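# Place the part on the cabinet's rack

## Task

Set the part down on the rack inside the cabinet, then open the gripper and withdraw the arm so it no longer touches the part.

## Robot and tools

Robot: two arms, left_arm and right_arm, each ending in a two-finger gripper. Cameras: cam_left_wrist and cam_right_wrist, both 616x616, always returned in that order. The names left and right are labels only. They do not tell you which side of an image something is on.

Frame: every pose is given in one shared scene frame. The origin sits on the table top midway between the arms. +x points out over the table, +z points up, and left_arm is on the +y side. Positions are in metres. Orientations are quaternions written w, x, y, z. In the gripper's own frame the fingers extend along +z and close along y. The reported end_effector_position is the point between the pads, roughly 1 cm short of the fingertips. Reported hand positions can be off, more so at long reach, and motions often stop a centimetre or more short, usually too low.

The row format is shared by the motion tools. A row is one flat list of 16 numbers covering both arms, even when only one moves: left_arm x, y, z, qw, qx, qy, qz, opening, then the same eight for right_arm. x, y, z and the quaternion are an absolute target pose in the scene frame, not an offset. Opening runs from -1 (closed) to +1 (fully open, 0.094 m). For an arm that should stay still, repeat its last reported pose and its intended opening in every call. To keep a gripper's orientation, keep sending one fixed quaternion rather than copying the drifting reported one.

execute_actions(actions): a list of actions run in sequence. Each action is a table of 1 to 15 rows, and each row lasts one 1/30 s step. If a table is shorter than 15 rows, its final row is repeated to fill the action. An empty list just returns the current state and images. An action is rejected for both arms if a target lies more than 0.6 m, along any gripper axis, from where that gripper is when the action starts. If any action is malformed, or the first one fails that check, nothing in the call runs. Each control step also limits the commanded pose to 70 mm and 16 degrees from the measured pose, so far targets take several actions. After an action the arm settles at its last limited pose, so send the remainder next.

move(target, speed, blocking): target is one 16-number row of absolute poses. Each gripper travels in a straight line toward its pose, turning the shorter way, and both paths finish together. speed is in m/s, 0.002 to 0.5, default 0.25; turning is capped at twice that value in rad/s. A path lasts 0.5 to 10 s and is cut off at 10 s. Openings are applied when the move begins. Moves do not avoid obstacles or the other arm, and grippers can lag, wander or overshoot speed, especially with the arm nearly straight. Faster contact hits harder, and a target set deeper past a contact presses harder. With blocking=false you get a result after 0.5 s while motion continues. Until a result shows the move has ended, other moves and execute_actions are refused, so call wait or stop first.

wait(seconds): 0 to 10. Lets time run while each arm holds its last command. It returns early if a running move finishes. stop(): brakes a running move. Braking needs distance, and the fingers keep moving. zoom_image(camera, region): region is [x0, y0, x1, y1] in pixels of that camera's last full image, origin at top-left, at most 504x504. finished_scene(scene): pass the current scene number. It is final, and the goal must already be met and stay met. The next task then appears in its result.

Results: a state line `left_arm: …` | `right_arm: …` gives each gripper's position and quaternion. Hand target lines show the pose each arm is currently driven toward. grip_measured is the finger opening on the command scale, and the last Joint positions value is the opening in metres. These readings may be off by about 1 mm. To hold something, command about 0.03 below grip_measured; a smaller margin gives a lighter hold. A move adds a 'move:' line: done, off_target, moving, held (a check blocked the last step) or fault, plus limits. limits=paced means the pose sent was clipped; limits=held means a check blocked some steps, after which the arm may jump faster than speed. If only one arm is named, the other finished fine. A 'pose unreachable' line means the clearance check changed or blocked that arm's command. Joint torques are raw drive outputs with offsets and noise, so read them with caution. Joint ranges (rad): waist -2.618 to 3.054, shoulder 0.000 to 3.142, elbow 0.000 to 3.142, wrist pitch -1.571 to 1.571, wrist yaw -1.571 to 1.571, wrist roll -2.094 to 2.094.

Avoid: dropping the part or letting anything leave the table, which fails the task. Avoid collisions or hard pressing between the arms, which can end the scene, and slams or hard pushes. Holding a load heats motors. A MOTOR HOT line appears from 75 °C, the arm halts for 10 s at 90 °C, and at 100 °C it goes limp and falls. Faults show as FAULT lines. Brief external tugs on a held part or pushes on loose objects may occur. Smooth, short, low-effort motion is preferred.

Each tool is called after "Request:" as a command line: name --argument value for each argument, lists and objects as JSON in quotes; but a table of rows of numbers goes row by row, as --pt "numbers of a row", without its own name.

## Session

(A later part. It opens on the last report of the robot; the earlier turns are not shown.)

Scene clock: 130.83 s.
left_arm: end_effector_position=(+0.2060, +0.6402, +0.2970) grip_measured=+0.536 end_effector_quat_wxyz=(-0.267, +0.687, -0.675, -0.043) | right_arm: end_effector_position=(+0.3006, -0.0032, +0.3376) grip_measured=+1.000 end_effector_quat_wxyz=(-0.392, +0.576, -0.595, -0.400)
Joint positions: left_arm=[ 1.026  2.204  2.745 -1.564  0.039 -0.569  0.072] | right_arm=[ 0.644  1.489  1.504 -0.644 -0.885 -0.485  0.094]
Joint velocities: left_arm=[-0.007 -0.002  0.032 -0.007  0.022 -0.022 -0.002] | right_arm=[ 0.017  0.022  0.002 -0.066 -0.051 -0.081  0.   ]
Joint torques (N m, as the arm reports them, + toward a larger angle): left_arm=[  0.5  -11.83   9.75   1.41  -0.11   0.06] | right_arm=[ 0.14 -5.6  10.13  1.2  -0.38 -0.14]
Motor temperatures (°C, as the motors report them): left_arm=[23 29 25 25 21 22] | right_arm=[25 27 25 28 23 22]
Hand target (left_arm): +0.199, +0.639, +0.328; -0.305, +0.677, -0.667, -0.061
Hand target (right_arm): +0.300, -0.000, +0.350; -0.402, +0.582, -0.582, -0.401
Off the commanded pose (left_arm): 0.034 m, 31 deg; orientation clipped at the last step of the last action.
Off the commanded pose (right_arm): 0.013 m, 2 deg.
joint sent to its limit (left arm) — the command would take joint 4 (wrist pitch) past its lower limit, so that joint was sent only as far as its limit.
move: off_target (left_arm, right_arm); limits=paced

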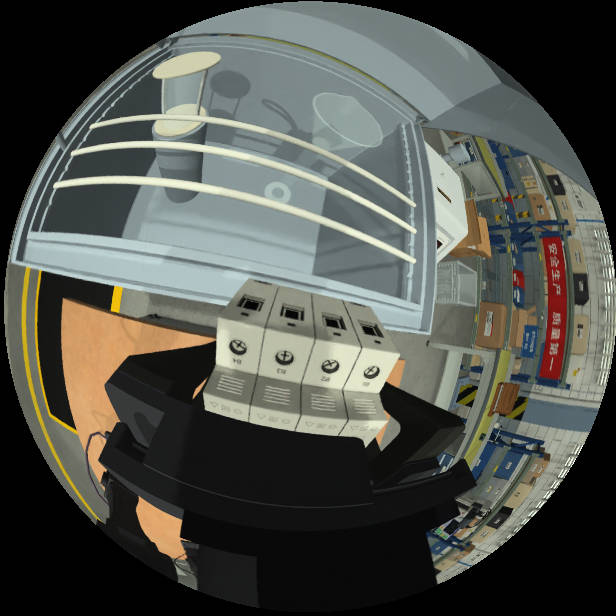

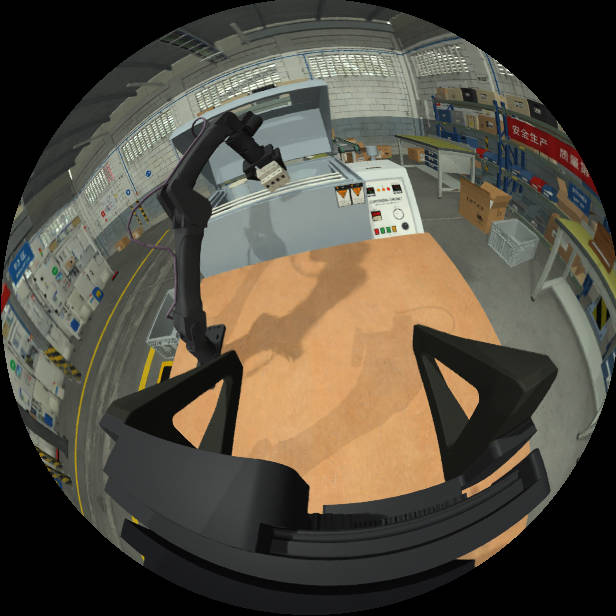

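Request:
move --target '[0.18,0.70,0.30,-0.183,0.683,-0.683,-0.183,0.5,0.3,0.0,0.35,0.4,-0.58,0.58,0.4,1]' --speed 0.06

Scene clock: 151.10 s.
left_arm: end_effector_position=(+0.1767, +0.6838, +0.2567) grip_measured=+0.537 end_effector_quat_wxyz=(-0.194, +0.670, -0.695, -0.174) | right_arm: end_effector_position=(+0.3007, -0.0032, +0.3376) grip_measured=+1.000 end_effector_quat_wxyz=(-0.392, +0.576, -0.595, -0.400)
Joint positions: left_arm=[ 1.026  2.337  2.806 -1.561 -0.23  -0.449  0.072] | right_arm=[ 0.644  1.489  1.504 -0.644 -0.884 -0.485  0.094]
Joint velocities: left_arm=[-0.007  0.002  0.012 -0.007 -0.007  0.007 -0.   ] | right_arm=[ 0.017  0.002  0.002  0.022  0.007 -0.11   0.   ]
Joint torques (N m, as the arm reports them, + toward a larger angle): left_arm=[  0.02 -12.88   9.9    2.13  -0.44   0.06] | right_arm=[ 0.34 -5.58  9.96  1.21 -0.36 -0.11]
Motor temperatures (°C, as the motors report them): left_arm=[23 31 25 25 21 22] | right_arm=[25 27 26 29 23 22]
Hand target (left_arm): +0.177, +0.695, +0.299; -0.260, +0.662, -0.671, -0.209
Hand target (right_arm): +0.300, -0.000, +0.350; -0.402, +0.582, -0.582, -0.401
Off the commanded pose (left_arm): 0.046 m, 3 deg.
Off the commanded pose (right_arm): 0.013 m, 2 deg.
elbow stopped short (left arm): the move would have taken joint 3 (elbow) straighter than the controller allows; a more bent joint 3 avoids this.
move: off_target (left_arm, right_arm)

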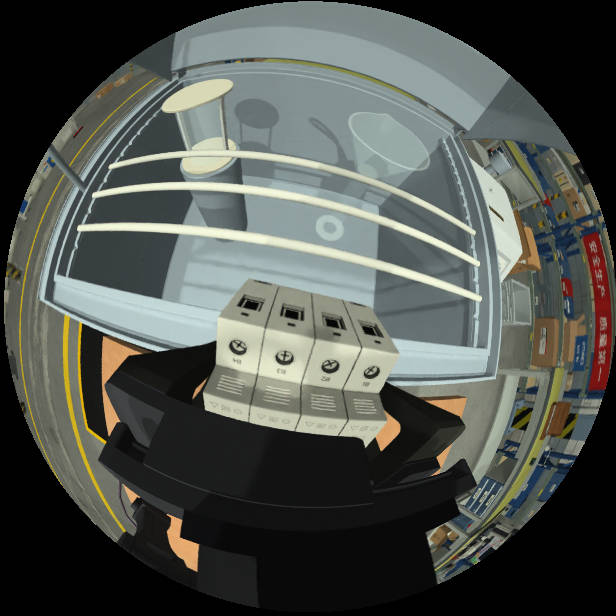

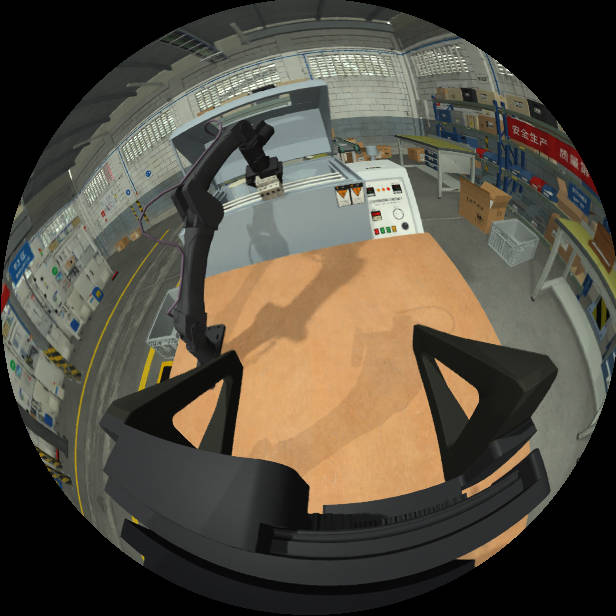

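Request:
move --target '[0.12,0.76,0.30,-0.299,0.641,-0.641,-0.299,0.5,0.3,0.0,0.35,0.4,-0.58,0.58,0.4,1]' --speed 0.05

Scene clock: 168.10 s.
left_arm: end_effector_position=(+0.1234, +0.7472, +0.2488) grip_measured=+0.537 end_effector_quat_wxyz=(-0.239, +0.650, -0.675, -0.256) | right_arm: end_effector_position=(+0.3008, -0.0032, +0.3375) grip_measured=+1.000 end_effector_quat_wxyz=(-0.392, +0.576, -0.596, -0.400)
Joint positions: left_arm=[ 1.157  2.139  2.294 -1.057 -0.274 -0.277  0.072] | right_arm=[ 0.644  1.489  1.504 -0.644 -0.884 -0.485  0.094]
Joint velocities: left_arm=[ 0.007  0.007 -0.007  0.022  0.037 -0.037 -0.001] | right_arm=[-0.002 -0.012  0.007  0.007 -0.007  0.066  0.   ]
Joint torques (N m, as the arm reports them, + toward a larger angle): left_arm=[  0.48 -15.01   7.36   2.64  -0.42   0.05] | right_arm=[ 0.02 -5.63 10.08  1.2  -0.35 -0.13]
Motor temperatures (°C, as the motors report them): left_arm=[23 33 25 27 21 22] | right_arm=[25 27 27 29 23 22]
Hand target (left_arm): +0.118, +0.756, +0.300; -0.299, +0.641, -0.641, -0.297
Hand target (right_arm): +0.300, -0.000, +0.350; -0.402, +0.582, -0.582, -0.401
Off the commanded pose (left_arm): 0.053 m, 9 deg.
Off the commanded pose (right_arm): 0.013 m, 2 deg.
move: off_target (left_arm, right_arm)

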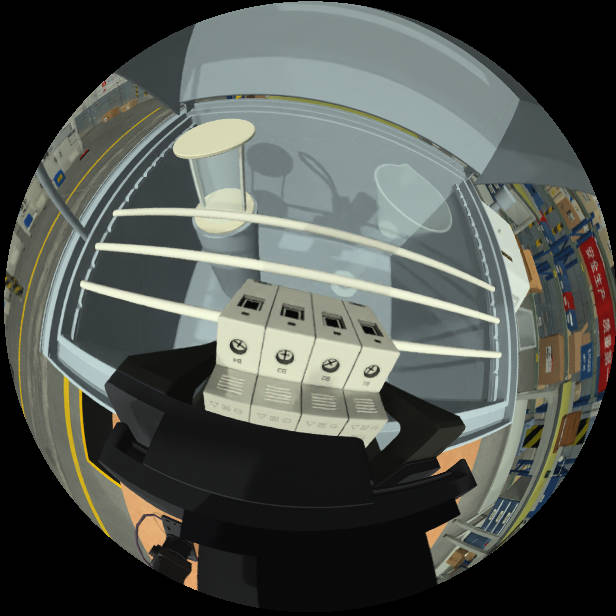

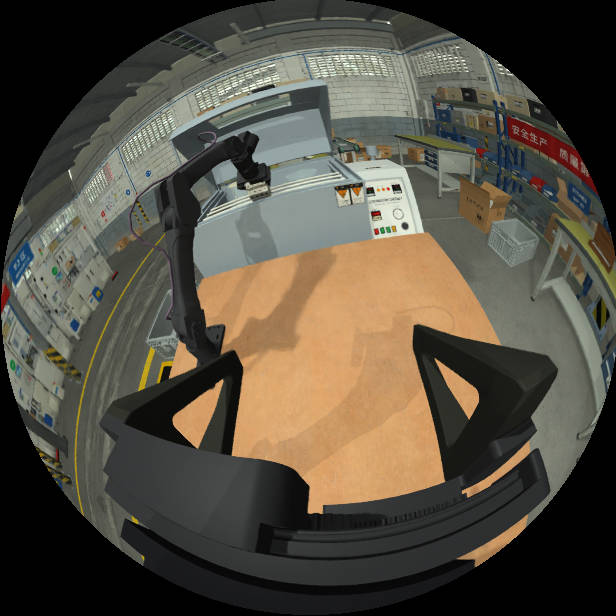

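Request:
move --target '[0.2,0.58,0.36,-0.183,0.683,-0.683,-0.183,0.5,0.3,0.0,0.35,0.4,-0.58,0.58,0.4,1]' --speed 0.12

Request:
move --target '[0.25,0.42,0.10,0,0.707,-0.707,0,0.5,0.3,0.0,0.35,0.4,-0.58,0.58,0.4,1]' --speed 0.15

Request:
move --target '[0.25,0.42,0.035,0,0.707,-0.707,0,0.5,0.3,0.0,0.35,0.4,-0.58,0.58,0.4,1]' --speed 0.04

Scene clock: 177.03 s.
left_arm: end_effector_position=(+0.2138, +0.5852, +0.3392) grip_measured=+0.531 end_effector_quat_wxyz=(-0.265, +0.650, -0.688, -0.184) | right_arm: end_effector_position=(+0.3008, -0.0032, +0.3375) grip_measured=+1.000 end_effector_quat_wxyz=(-0.392, +0.576, -0.596, -0.400)
Joint positions: left_arm=[ 0.801  2.023  2.595 -1.564 -0.329 -0.61   0.072] | right_arm=[ 0.644  1.489  1.504 -0.644 -0.884 -0.485  0.094]
Joint velocities: left_arm=[-0.007  0.007 -0.027 -0.037  0.022 -0.051 -0.   ] | right_arm=[ 0.007  0.002 -0.002  0.037 -0.022 -0.007  0.   ]
Joint torques (N m, as the arm reports them, + toward a larger angle): left_arm=[ -0.05 -11.7    5.3    1.44  -0.58  -0.06] | right_arm=[ 0.24 -5.65 10.1   1.21 -0.34 -0.13]
Motor temperatures (°C, as the motors report them): left_arm=[23 35 25 28 21 22] | right_arm=[25 27 27 29 23 22]
Hand target (left_arm): +0.201, +0.580, +0.360; -0.284, +0.653, -0.673, -0.201
Hand target (right_arm): +0.300, -0.000, +0.350; -0.402, +0.582, -0.582, -0.401
Off the commanded pose (left_arm): 0.025 m, 10 deg.
Off the commanded pose (right_arm): 0.013 m, 2 deg.
joint sent to its limit (left arm) — the command would take joint 4 (wrist pitch) past its lower limit, so that joint was sent only as far as its limit.
move: off_target (left_arm, right_arm)

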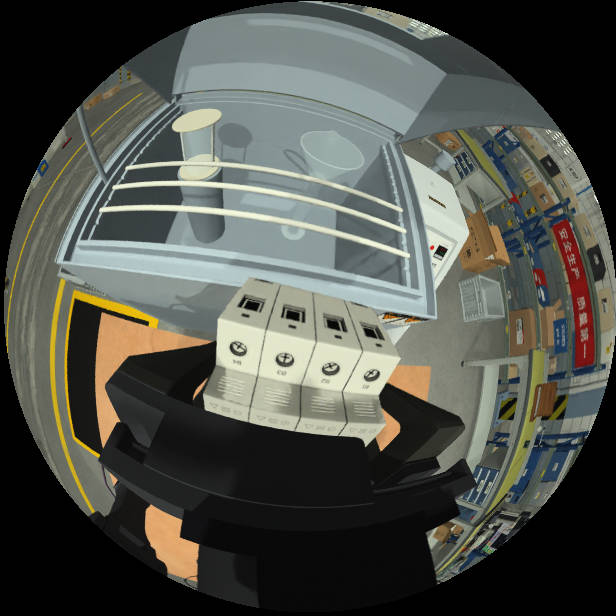

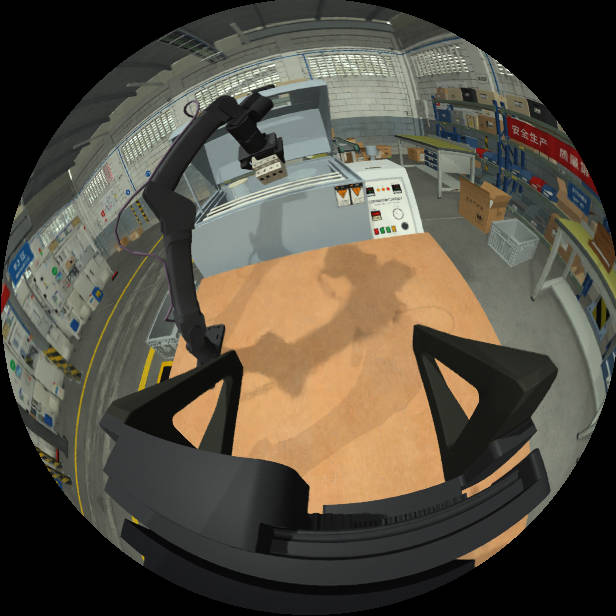

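Scene clock: 179.77 s.
left_arm: end_effector_position=(+0.2444, +0.4187, +0.0897) grip_measured=+0.531 end_effector_quat_wxyz=(+0.022, +0.708, -0.705, -0.008) | right_arm: end_effector_position=(+0.3009, -0.0032, +0.3375) grip_measured=+1.000 end_effector_quat_wxyz=(-0.392, +0.576, -0.596, -0.400)
Joint positions: left_arm=[ 0.568  1.921  1.567 -1.263 -0.006 -1.004  0.072] | right_arm=[ 0.644  1.489  1.504 -0.644 -0.883 -0.485  0.094]
Joint velocities: left_arm=[-0.012  0.002  0.002  0.051  0.037  0.037 -0.   ] | right_arm=[-0.017 -0.002 -0.002 -0.081 -0.007 -0.081  0.   ]
Joint torques (N m, as the arm reports them, + toward a larger angle): left_arm=[ -0.33 -10.39   6.41   0.34   0.03  -0.09] | right_arm=[ 0.34 -5.62 10.1   1.21 -0.33 -0.13]
Motor temperatures (°C, as the motors report them): left_arm=[23 34 25 28 21 22] | right_arm=[25 27 27 29 23 22]
Hand target (left_arm): +0.249, +0.418, +0.100; +0.003, +0.709, -0.705, -0.002
Hand target (right_arm): +0.300, -0.000, +0.350; -0.402, +0.582, -0.582, -0.401
Off the commanded pose (left_arm): 0.012 m, 3 deg.
Off the commanded pose (right_arm): 0.013 m, 2 deg.
move: off_target (left_arm, right_arm)

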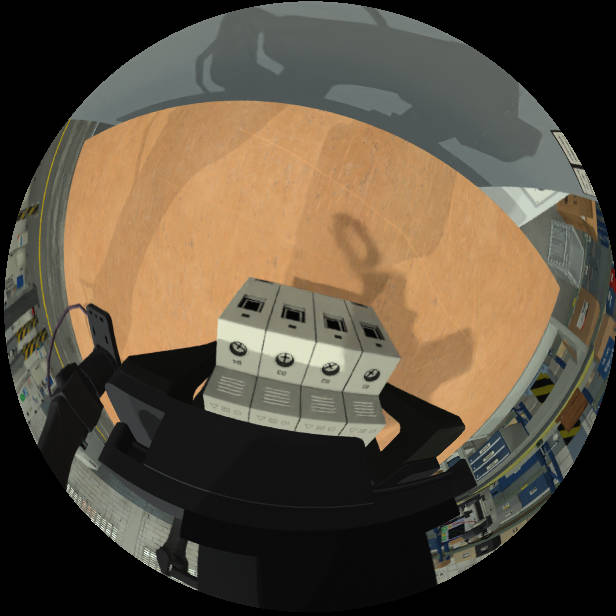

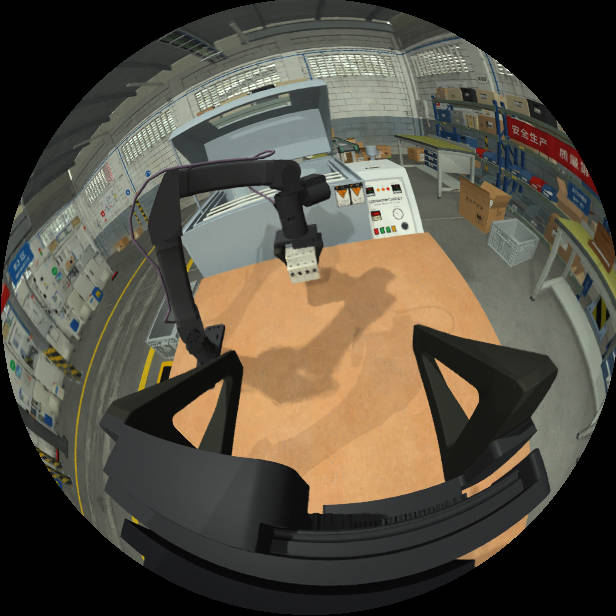

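Scene clock: 181.60 s.
left_arm: end_effector_position=(+0.2455, +0.4188, +0.0281) grip_measured=+0.531 end_effector_quat_wxyz=(+0.014, +0.709, -0.706, -0.005) | right_arm: end_effector_position=(+0.3009, -0.0032, +0.3374) grip_measured=+1.000 end_effector_quat_wxyz=(-0.392, +0.576, -0.596, -0.400)
Joint positions: left_arm=[ 0.568  1.964  1.375 -1.012 -0.003 -1.004  0.072] | right_arm=[ 0.644  1.489  1.504 -0.644 -0.883 -0.485  0.094]
Joint velocities: left_arm=[ 0.002 -0.012 -0.002 -0.037  0.051  0.051 -0.001] | right_arm=[-0.037  0.002  0.007  0.022  0.081  0.037  0.   ]
Joint torques (N m, as the arm reports them, + toward a larger angle): left_arm=[-0.03 -9.97  5.8   0.4   0.03  0.02] | right_arm=[ 0.34 -5.52 10.08  1.2  -0.38 -0.09]
Motor temperatures (°C, as the motors report them): left_arm=[23 34 25 27 21 22] | right_arm=[25 27 27 29 23 22]
Hand target (left_arm): +0.250, +0.420, +0.035; +0.000, +0.707, -0.707, +0.000
Hand target (right_arm): +0.300, -0.000, +0.350; -0.402, +0.582, -0.582, -0.401
Off the commanded pose (left_arm): 0.008 m, 2 deg.
Off the commanded pose (right_arm): 0.013 m, 2 deg.
move: off_target (right_arm)

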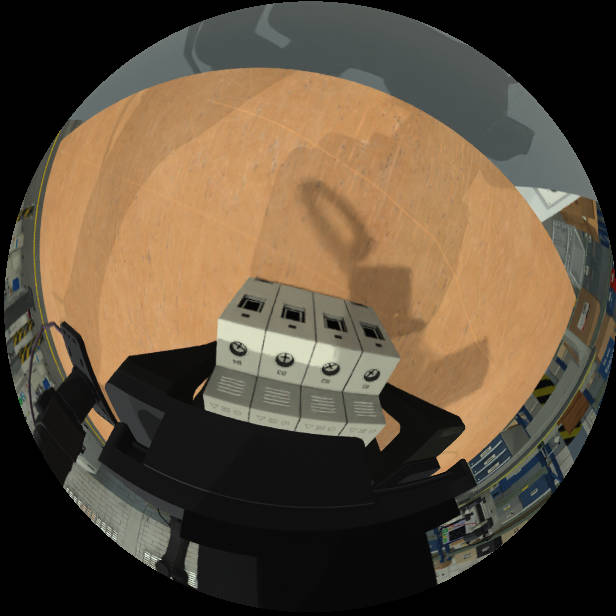

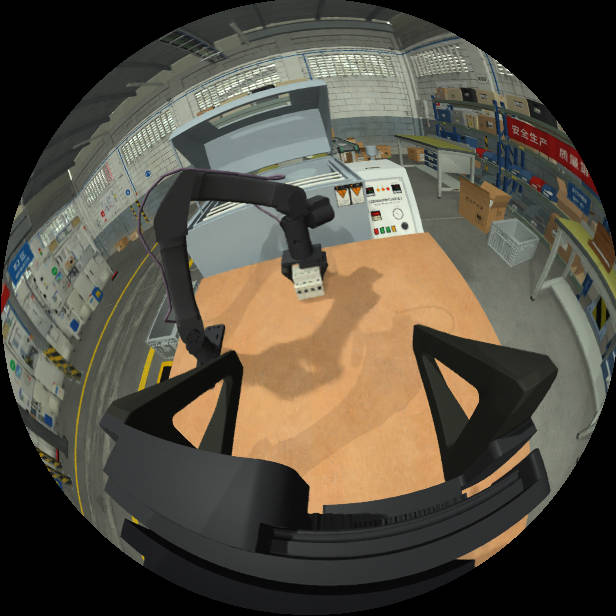

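Request:
move --target '[0.25,0.42,0.035,0,0.707,-0.707,0,1,0.3,0.0,0.35,0.4,-0.58,0.58,0.4,1]' --speed 0.04

Request:
move --target '[0.25,0.42,0.04,-0.27,0.653,-0.653,-0.27,1,0.3,0.0,0.35,0.4,-0.58,0.58,0.4,1]' --speed 0.1

Scene clock: 187.73 s.
left_arm: end_effector_position=(+0.2457, +0.4187, +0.0277) grip_measured=+1.000 end_effector_quat_wxyz=(+0.015, +0.708, -0.706, -0.004) | right_arm: end_effector_position=(+0.3009, -0.0032, +0.3374) grip_measured=+1.000 end_effector_quat_wxyz=(-0.392, +0.576, -0.596, -0.400)
Joint positions: left_arm=[ 0.568  1.965  1.375 -1.012 -0.002 -1.004  0.094] | right_arm=[ 0.644  1.489  1.504 -0.644 -0.883 -0.485  0.094]
Joint velocities: left_arm=[-0.012  0.002 -0.002 -0.022 -0.007 -0.051  0.   ] | right_arm=[ 0.012 -0.007 -0.012 -0.037 -0.081  0.066  0.   ]
Joint torques (N m, as the arm reports them, + toward a larger angle): left_arm=[-0.05 -9.94  5.95  0.41  0.02  0.01] | right_arm=[ 0.33 -5.62 10.04  1.19 -0.36 -0.14]
Motor temperatures (°C, as the motors report them): left_arm=[23 33 24 27 21 22] | right_arm=[25 27 27 29 23 22]
Hand target (left_arm): +0.250, +0.420, +0.035; +0.000, +0.707, -0.707, +0.000
Hand target (right_arm): +0.300, -0.000, +0.350; -0.402, +0.582, -0.582, -0.401
Off the commanded pose (left_arm): 0.009 m, 2 deg.
Off the commanded pose (right_arm): 0.013 m, 2 deg.
move: off_target (right_arm)

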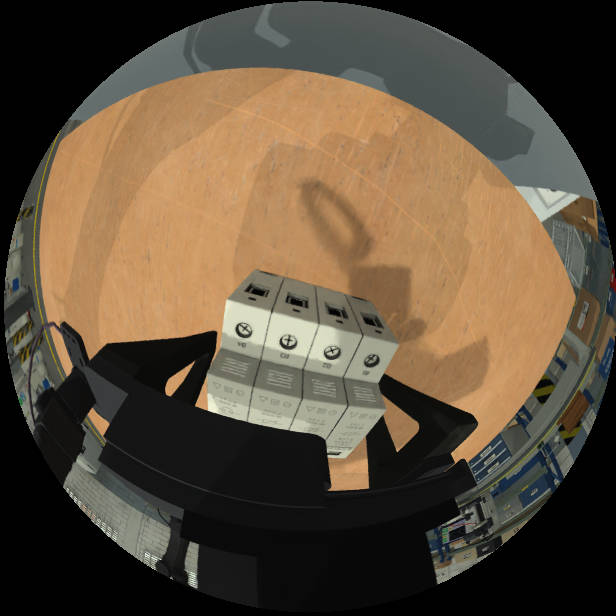

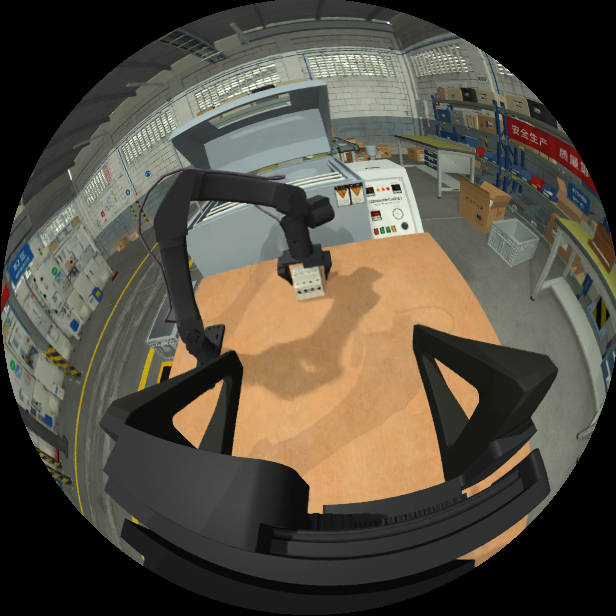

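Scene clock: 192.20 s.
left_arm: end_effector_position=(+0.2507, +0.4193, +0.0336) grip_measured=+1.000 end_effector_quat_wxyz=(-0.257, +0.655, -0.661, -0.261) | right_arm: end_effector_position=(+0.3010, -0.0032, +0.3374) grip_measured=+1.000 end_effector_quat_wxyz=(-0.392, +0.576, -0.596, -0.399)
Joint positions: left_arm=[ 0.222  1.82   0.983 -0.531 -0.728 -1.259  0.094] | right_arm=[ 0.644  1.489  1.504 -0.644 -0.882 -0.485  0.094]
Joint velocities: left_arm=[-0.007 -0.012 -0.002  0.007 -0.051 -0.007  0.   ] | right_arm=[ 0.002 -0.002 -0.007 -0.037  0.007  0.066  0.   ]
Joint torques (N m, as the arm reports them, + toward a larger angle): left_arm=[-0.45 -8.33  4.29  0.91 -0.68 -0.07] | right_arm=[ 0.34 -5.68  9.94  1.2  -0.35 -0.14]
Motor temperatures (°C, as the motors report them): left_arm=[23 32 24 26 21 22] | right_arm=[25 27 27 30 23 22]
Hand target (left_arm): +0.249, +0.420, +0.039; -0.271, +0.653, -0.654, -0.268
Hand target (right_arm): +0.300, -0.000, +0.350; -0.402, +0.582, -0.582, -0.401
Off the commanded pose (left_arm): 0.006 m, 2 deg.
Off the commanded pose (right_arm): 0.013 m, 2 deg.
move: off_target (right_arm)

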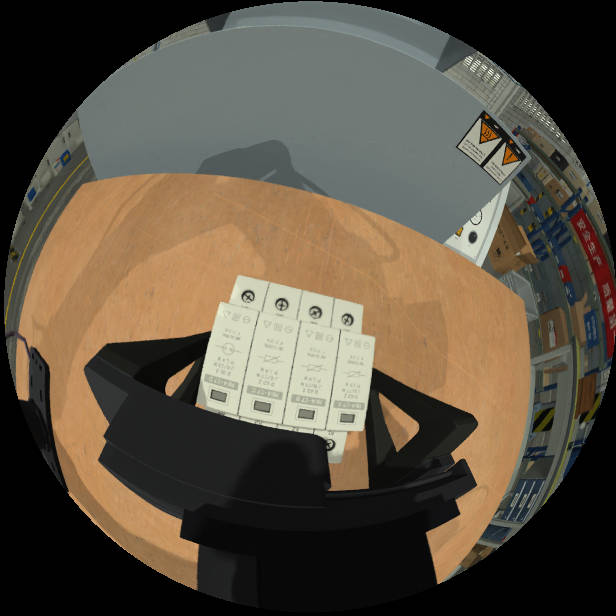

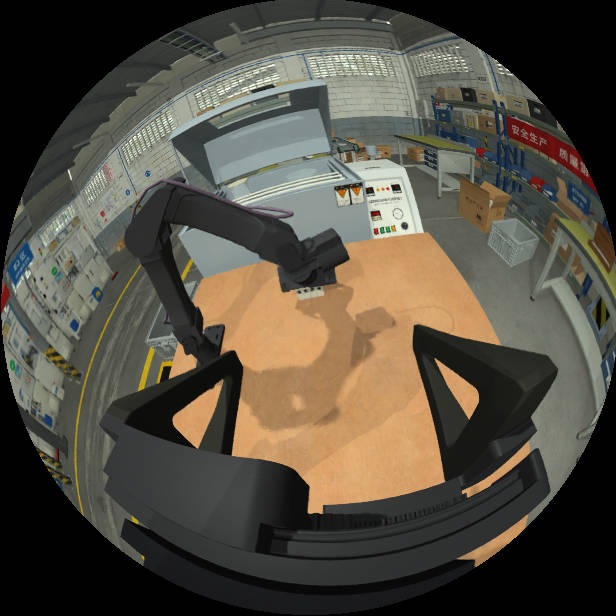

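Request:
move --target '[0.25,0.42,0.04,-0.27,0.653,-0.653,-0.27,0.48,0.3,0.0,0.35,0.4,-0.58,0.58,0.4,1]' --speed 0.1

Request:
move --target '[0.22,0.56,0.37,-0.27,0.653,-0.653,-0.27,0.48,0.3,0.0,0.35,0.4,-0.58,0.58,0.4,1]' --speed 0.15

Scene clock: 201.20 s.
left_arm: end_effector_position=(+0.2507, +0.4190, +0.0333) grip_measured=+0.519 end_effector_quat_wxyz=(-0.257, +0.656, -0.660, -0.261) | right_arm: end_effector_position=(+0.3011, -0.0032, +0.3374) grip_measured=+1.000 end_effector_quat_wxyz=(-0.392, +0.576, -0.596, -0.399)
Joint positions: left_arm=[ 0.222  1.82   0.983 -0.531 -0.727 -1.261  0.071] | right_arm=[ 0.644  1.489  1.504 -0.644 -0.882 -0.485  0.094]
Joint velocities: left_arm=[ 0.002 -0.007 -0.007 -0.022 -0.022  0.037 -0.   ] | right_arm=[-0.027 -0.002  0.012 -0.051 -0.022 -0.007  0.   ]
Joint torques (N m, as the arm reports them, + toward a larger angle): left_arm=[-0.58 -8.05  5.06  0.79 -0.72 -0.12] | right_arm=[ 0.37 -5.7   9.99  1.19 -0.36 -0.15]
Motor temperatures (°C, as the motors report them): left_arm=[23 31 24 26 21 22] | right_arm=[25 27 27 30 23 22]
Hand target (left_arm): +0.250, +0.420, +0.040; -0.270, +0.653, -0.654, -0.270
Hand target (right_arm): +0.300, -0.000, +0.350; -0.402, +0.582, -0.582, -0.401
Off the commanded pose (left_arm): 0.007 m, 2 deg.
Off the commanded pose (right_arm): 0.013 m, 2 deg.
move: off_target (right_arm)

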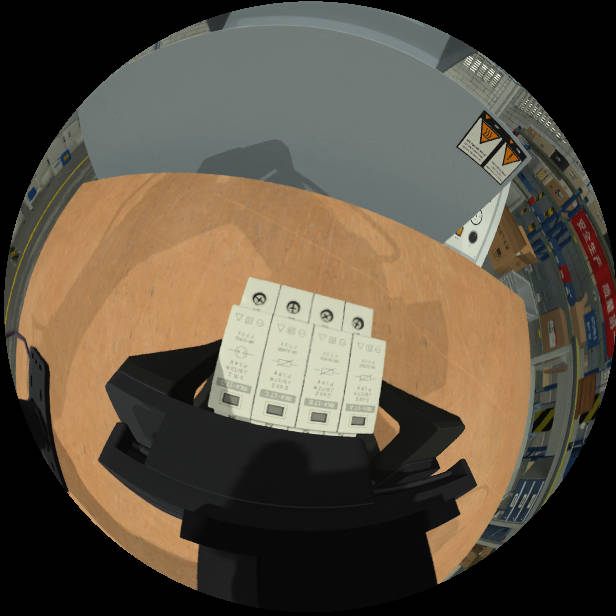

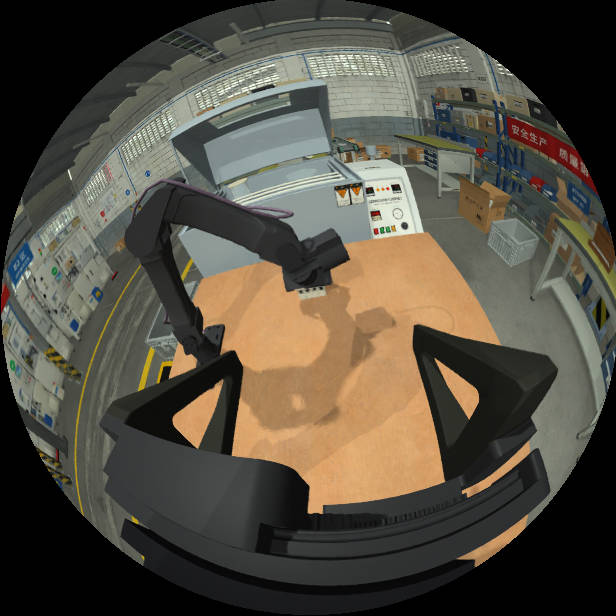

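Scene clock: 204.30 s.
left_arm: end_effector_position=(+0.2329, +0.5590, +0.3402) grip_measured=+0.519 end_effector_quat_wxyz=(-0.260, +0.643, -0.673, -0.256) | right_arm: end_effector_position=(+0.3011, -0.0033, +0.3374) grip_measured=+1.000 end_effector_quat_wxyz=(-0.392, +0.576, -0.596, -0.399)
Joint positions: left_arm=[ 0.641  2.001  2.518 -1.564 -0.559 -0.726  0.071] | right_arm=[ 0.644  1.489  1.504 -0.644 -0.882 -0.485  0.094]
Joint velocities: left_arm=[-0.007 -0.017 -0.017 -0.066 -0.007 -0.007 -0.001] | right_arm=[ 0.002  0.007 -0.002  0.037 -0.022 -0.007  0.   ]
Joint torques (N m, as the arm reports them, + toward a larger angle): left_arm=[  0.46 -10.05   9.49   1.31  -0.65   0.06] | right_arm=[ 0.27 -5.67 10.15  1.22 -0.34 -0.13]
Motor temperatures (°C, as the motors report them): left_arm=[23 31 24 26 22 22] | right_arm=[25 28 27 30 23 22]
Hand target (left_arm): +0.221, +0.560, +0.369; -0.292, +0.645, -0.652, -0.271
Hand target (right_arm): +0.300, -0.000, +0.350; -0.402, +0.582, -0.582, -0.401
Off the commanded pose (left_arm): 0.032 m, 3 deg.
Off the commanded pose (right_arm): 0.013 m, 2 deg.
joint sent to its limit (left arm) — the command would take joint 4 (wrist pitch) past its lower limit, so that joint was sent only as far as its limit.
move: off_target (left_arm, right_arm)

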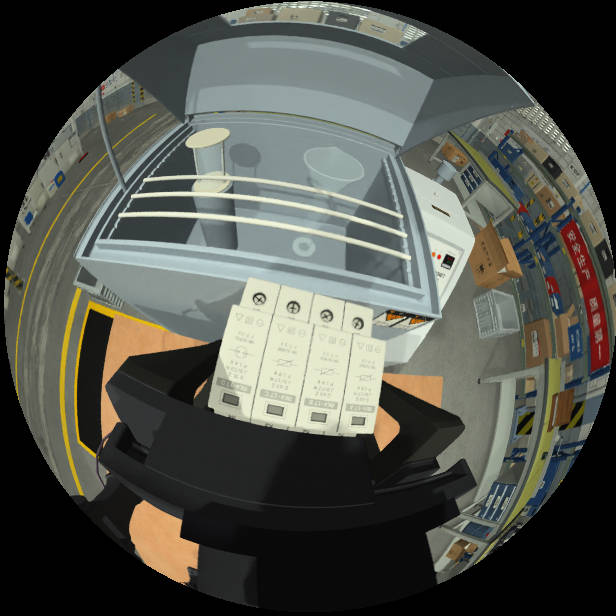

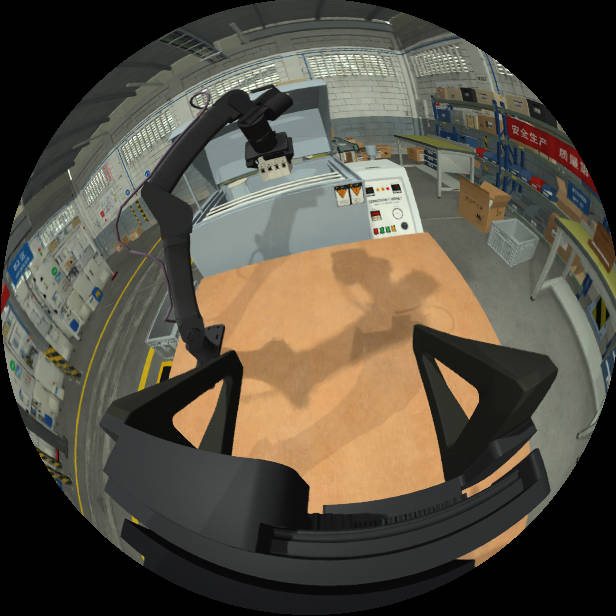

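Request:
move --target '[0.2,0.76,0.34,-0.27,0.653,-0.653,-0.27,0.48,0.3,0.0,0.35,0.4,-0.58,0.58,0.4,1]' --speed 0.1

Scene clock: 210.73 s.
left_arm: end_effector_position=(+0.1952, +0.7441, +0.2808) grip_measured=+0.519 end_effector_quat_wxyz=(-0.278, +0.627, -0.675, -0.272) | right_arm: end_effector_position=(+0.3012, -0.0033, +0.3373) grip_measured=+1.000 end_effector_quat_wxyz=(-0.392, +0.576, -0.596, -0.399)
Joint positions: left_arm=[ 1.017  2.377  2.804 -1.266 -0.352 -0.34   0.071] | right_arm=[ 0.644  1.489  1.504 -0.644 -0.881 -0.485  0.094]
Joint velocities: left_arm=[-0.012 -0.002  0.002  0.007 -0.007  0.081 -0.001] | right_arm=[-0.002  0.002 -0.002 -0.051 -0.095 -0.022  0.   ]
Joint torques (N m, as the arm reports them, + toward a larger angle): left_arm=[  0.33 -13.96  10.51   2.79  -0.34   0.05] | right_arm=[ 0.2  -5.63 10.    1.19 -0.4  -0.14]
Motor temperatures (°C, as the motors report them): left_arm=[23 32 25 27 22 22] | right_arm=[25 28 27 30 23 22]
Hand target (left_arm): +0.195, +0.752, +0.339; -0.355, +0.616, -0.635, -0.302
Hand target (right_arm): +0.300, -0.000, +0.350; -0.402, +0.582, -0.582, -0.401
Off the commanded pose (left_arm): 0.061 m, 4 deg.
Off the commanded pose (right_arm): 0.013 m, 2 deg.
elbow stopped short (left arm): the move would have taken joint 3 (elbow) straighter than the controller allows; a more bent joint 3 avoids this.
move: off_target (left_arm, right_arm)

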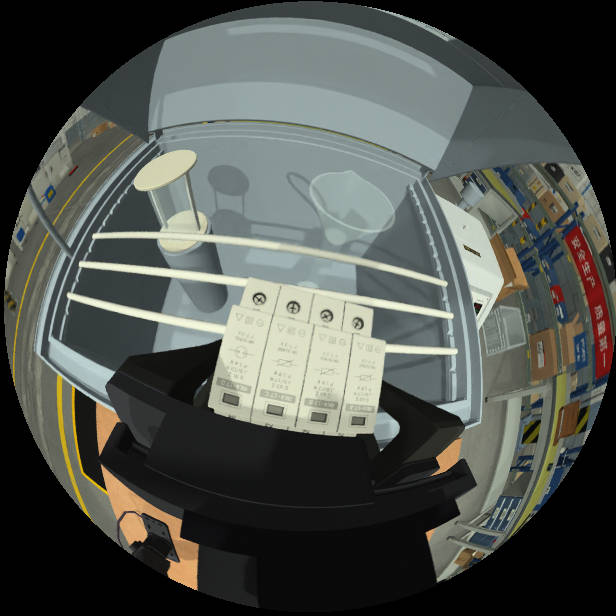

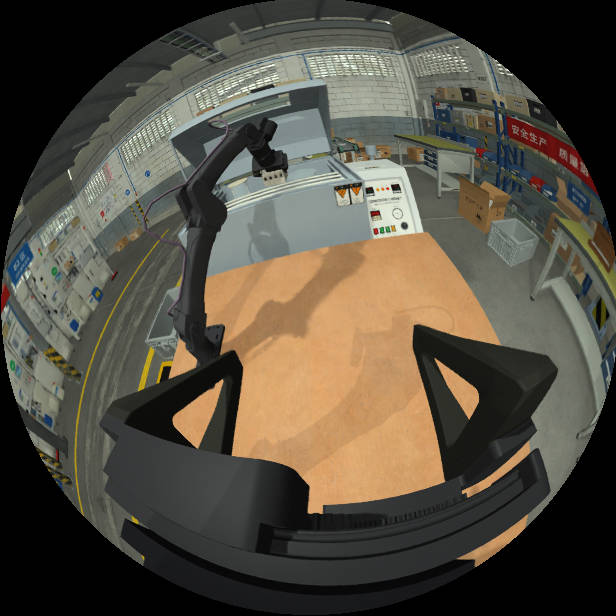

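Request:
move --target '[0.18,0.77,0.30,-0.27,0.653,-0.653,-0.27,0.48,0.3,0.0,0.35,0.4,-0.58,0.58,0.4,1]' --speed 0.04

Scene clock: 219.03 s.
left_arm: end_effector_position=(+0.1780, +0.7523, +0.2365) grip_measured=+0.519 end_effector_quat_wxyz=(-0.227, +0.645, -0.686, -0.250) | right_arm: end_effector_position=(+0.3012, -0.0033, +0.3373) grip_measured=+1.000 end_effector_quat_wxyz=(-0.392, +0.576, -0.596, -0.399)
Joint positions: left_arm=[ 1.058  2.442  2.804 -1.315 -0.325 -0.344  0.071] | right_arm=[ 0.644  1.489  1.504 -0.644 -0.881 -0.485  0.094]
Joint velocities: left_arm=[ 0.002  0.007  0.007 -0.022  0.066 -0.051  0.   ] | right_arm=[-0.007  0.012 -0.012  0.037  0.066 -0.007  0.   ]
Joint torques (N m, as the arm reports them, + toward a larger angle): left_arm=[  0.4  -15.58  10.62   2.52  -0.36  -0.01] | right_arm=[ 0.31 -5.66 10.09  1.21 -0.43 -0.11]
Motor temperatures (°C, as the motors report them): left_arm=[23 34 25 29 21 22] | right_arm=[25 28 27 30 23 22]
Hand target (left_arm): +0.176, +0.762, +0.299; -0.307, +0.638, -0.646, -0.285
Hand target (right_arm): +0.300, -0.000, +0.350; -0.402, +0.582, -0.582, -0.401
Off the commanded pose (left_arm): 0.066 m, 7 deg.
Off the commanded pose (right_arm): 0.013 m, 2 deg.
elbow stopped short (left arm): the move would have taken joint 3 (elbow) straighter than the controller allows; a more bent joint 3 avoids this.
move: off_target (left_arm, right_arm)

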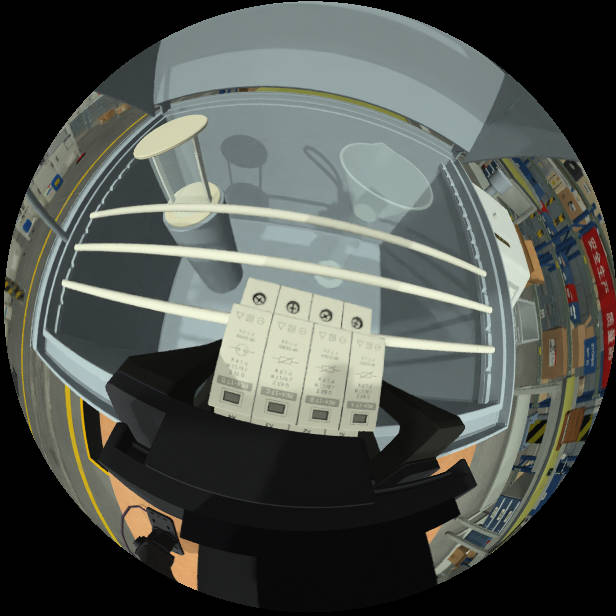

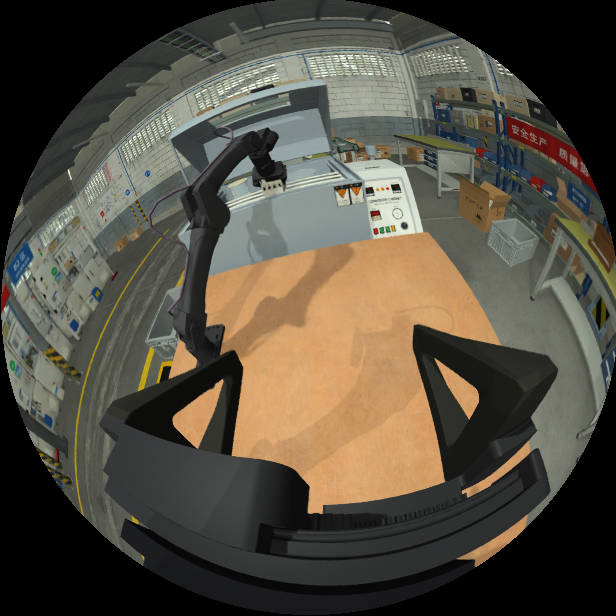

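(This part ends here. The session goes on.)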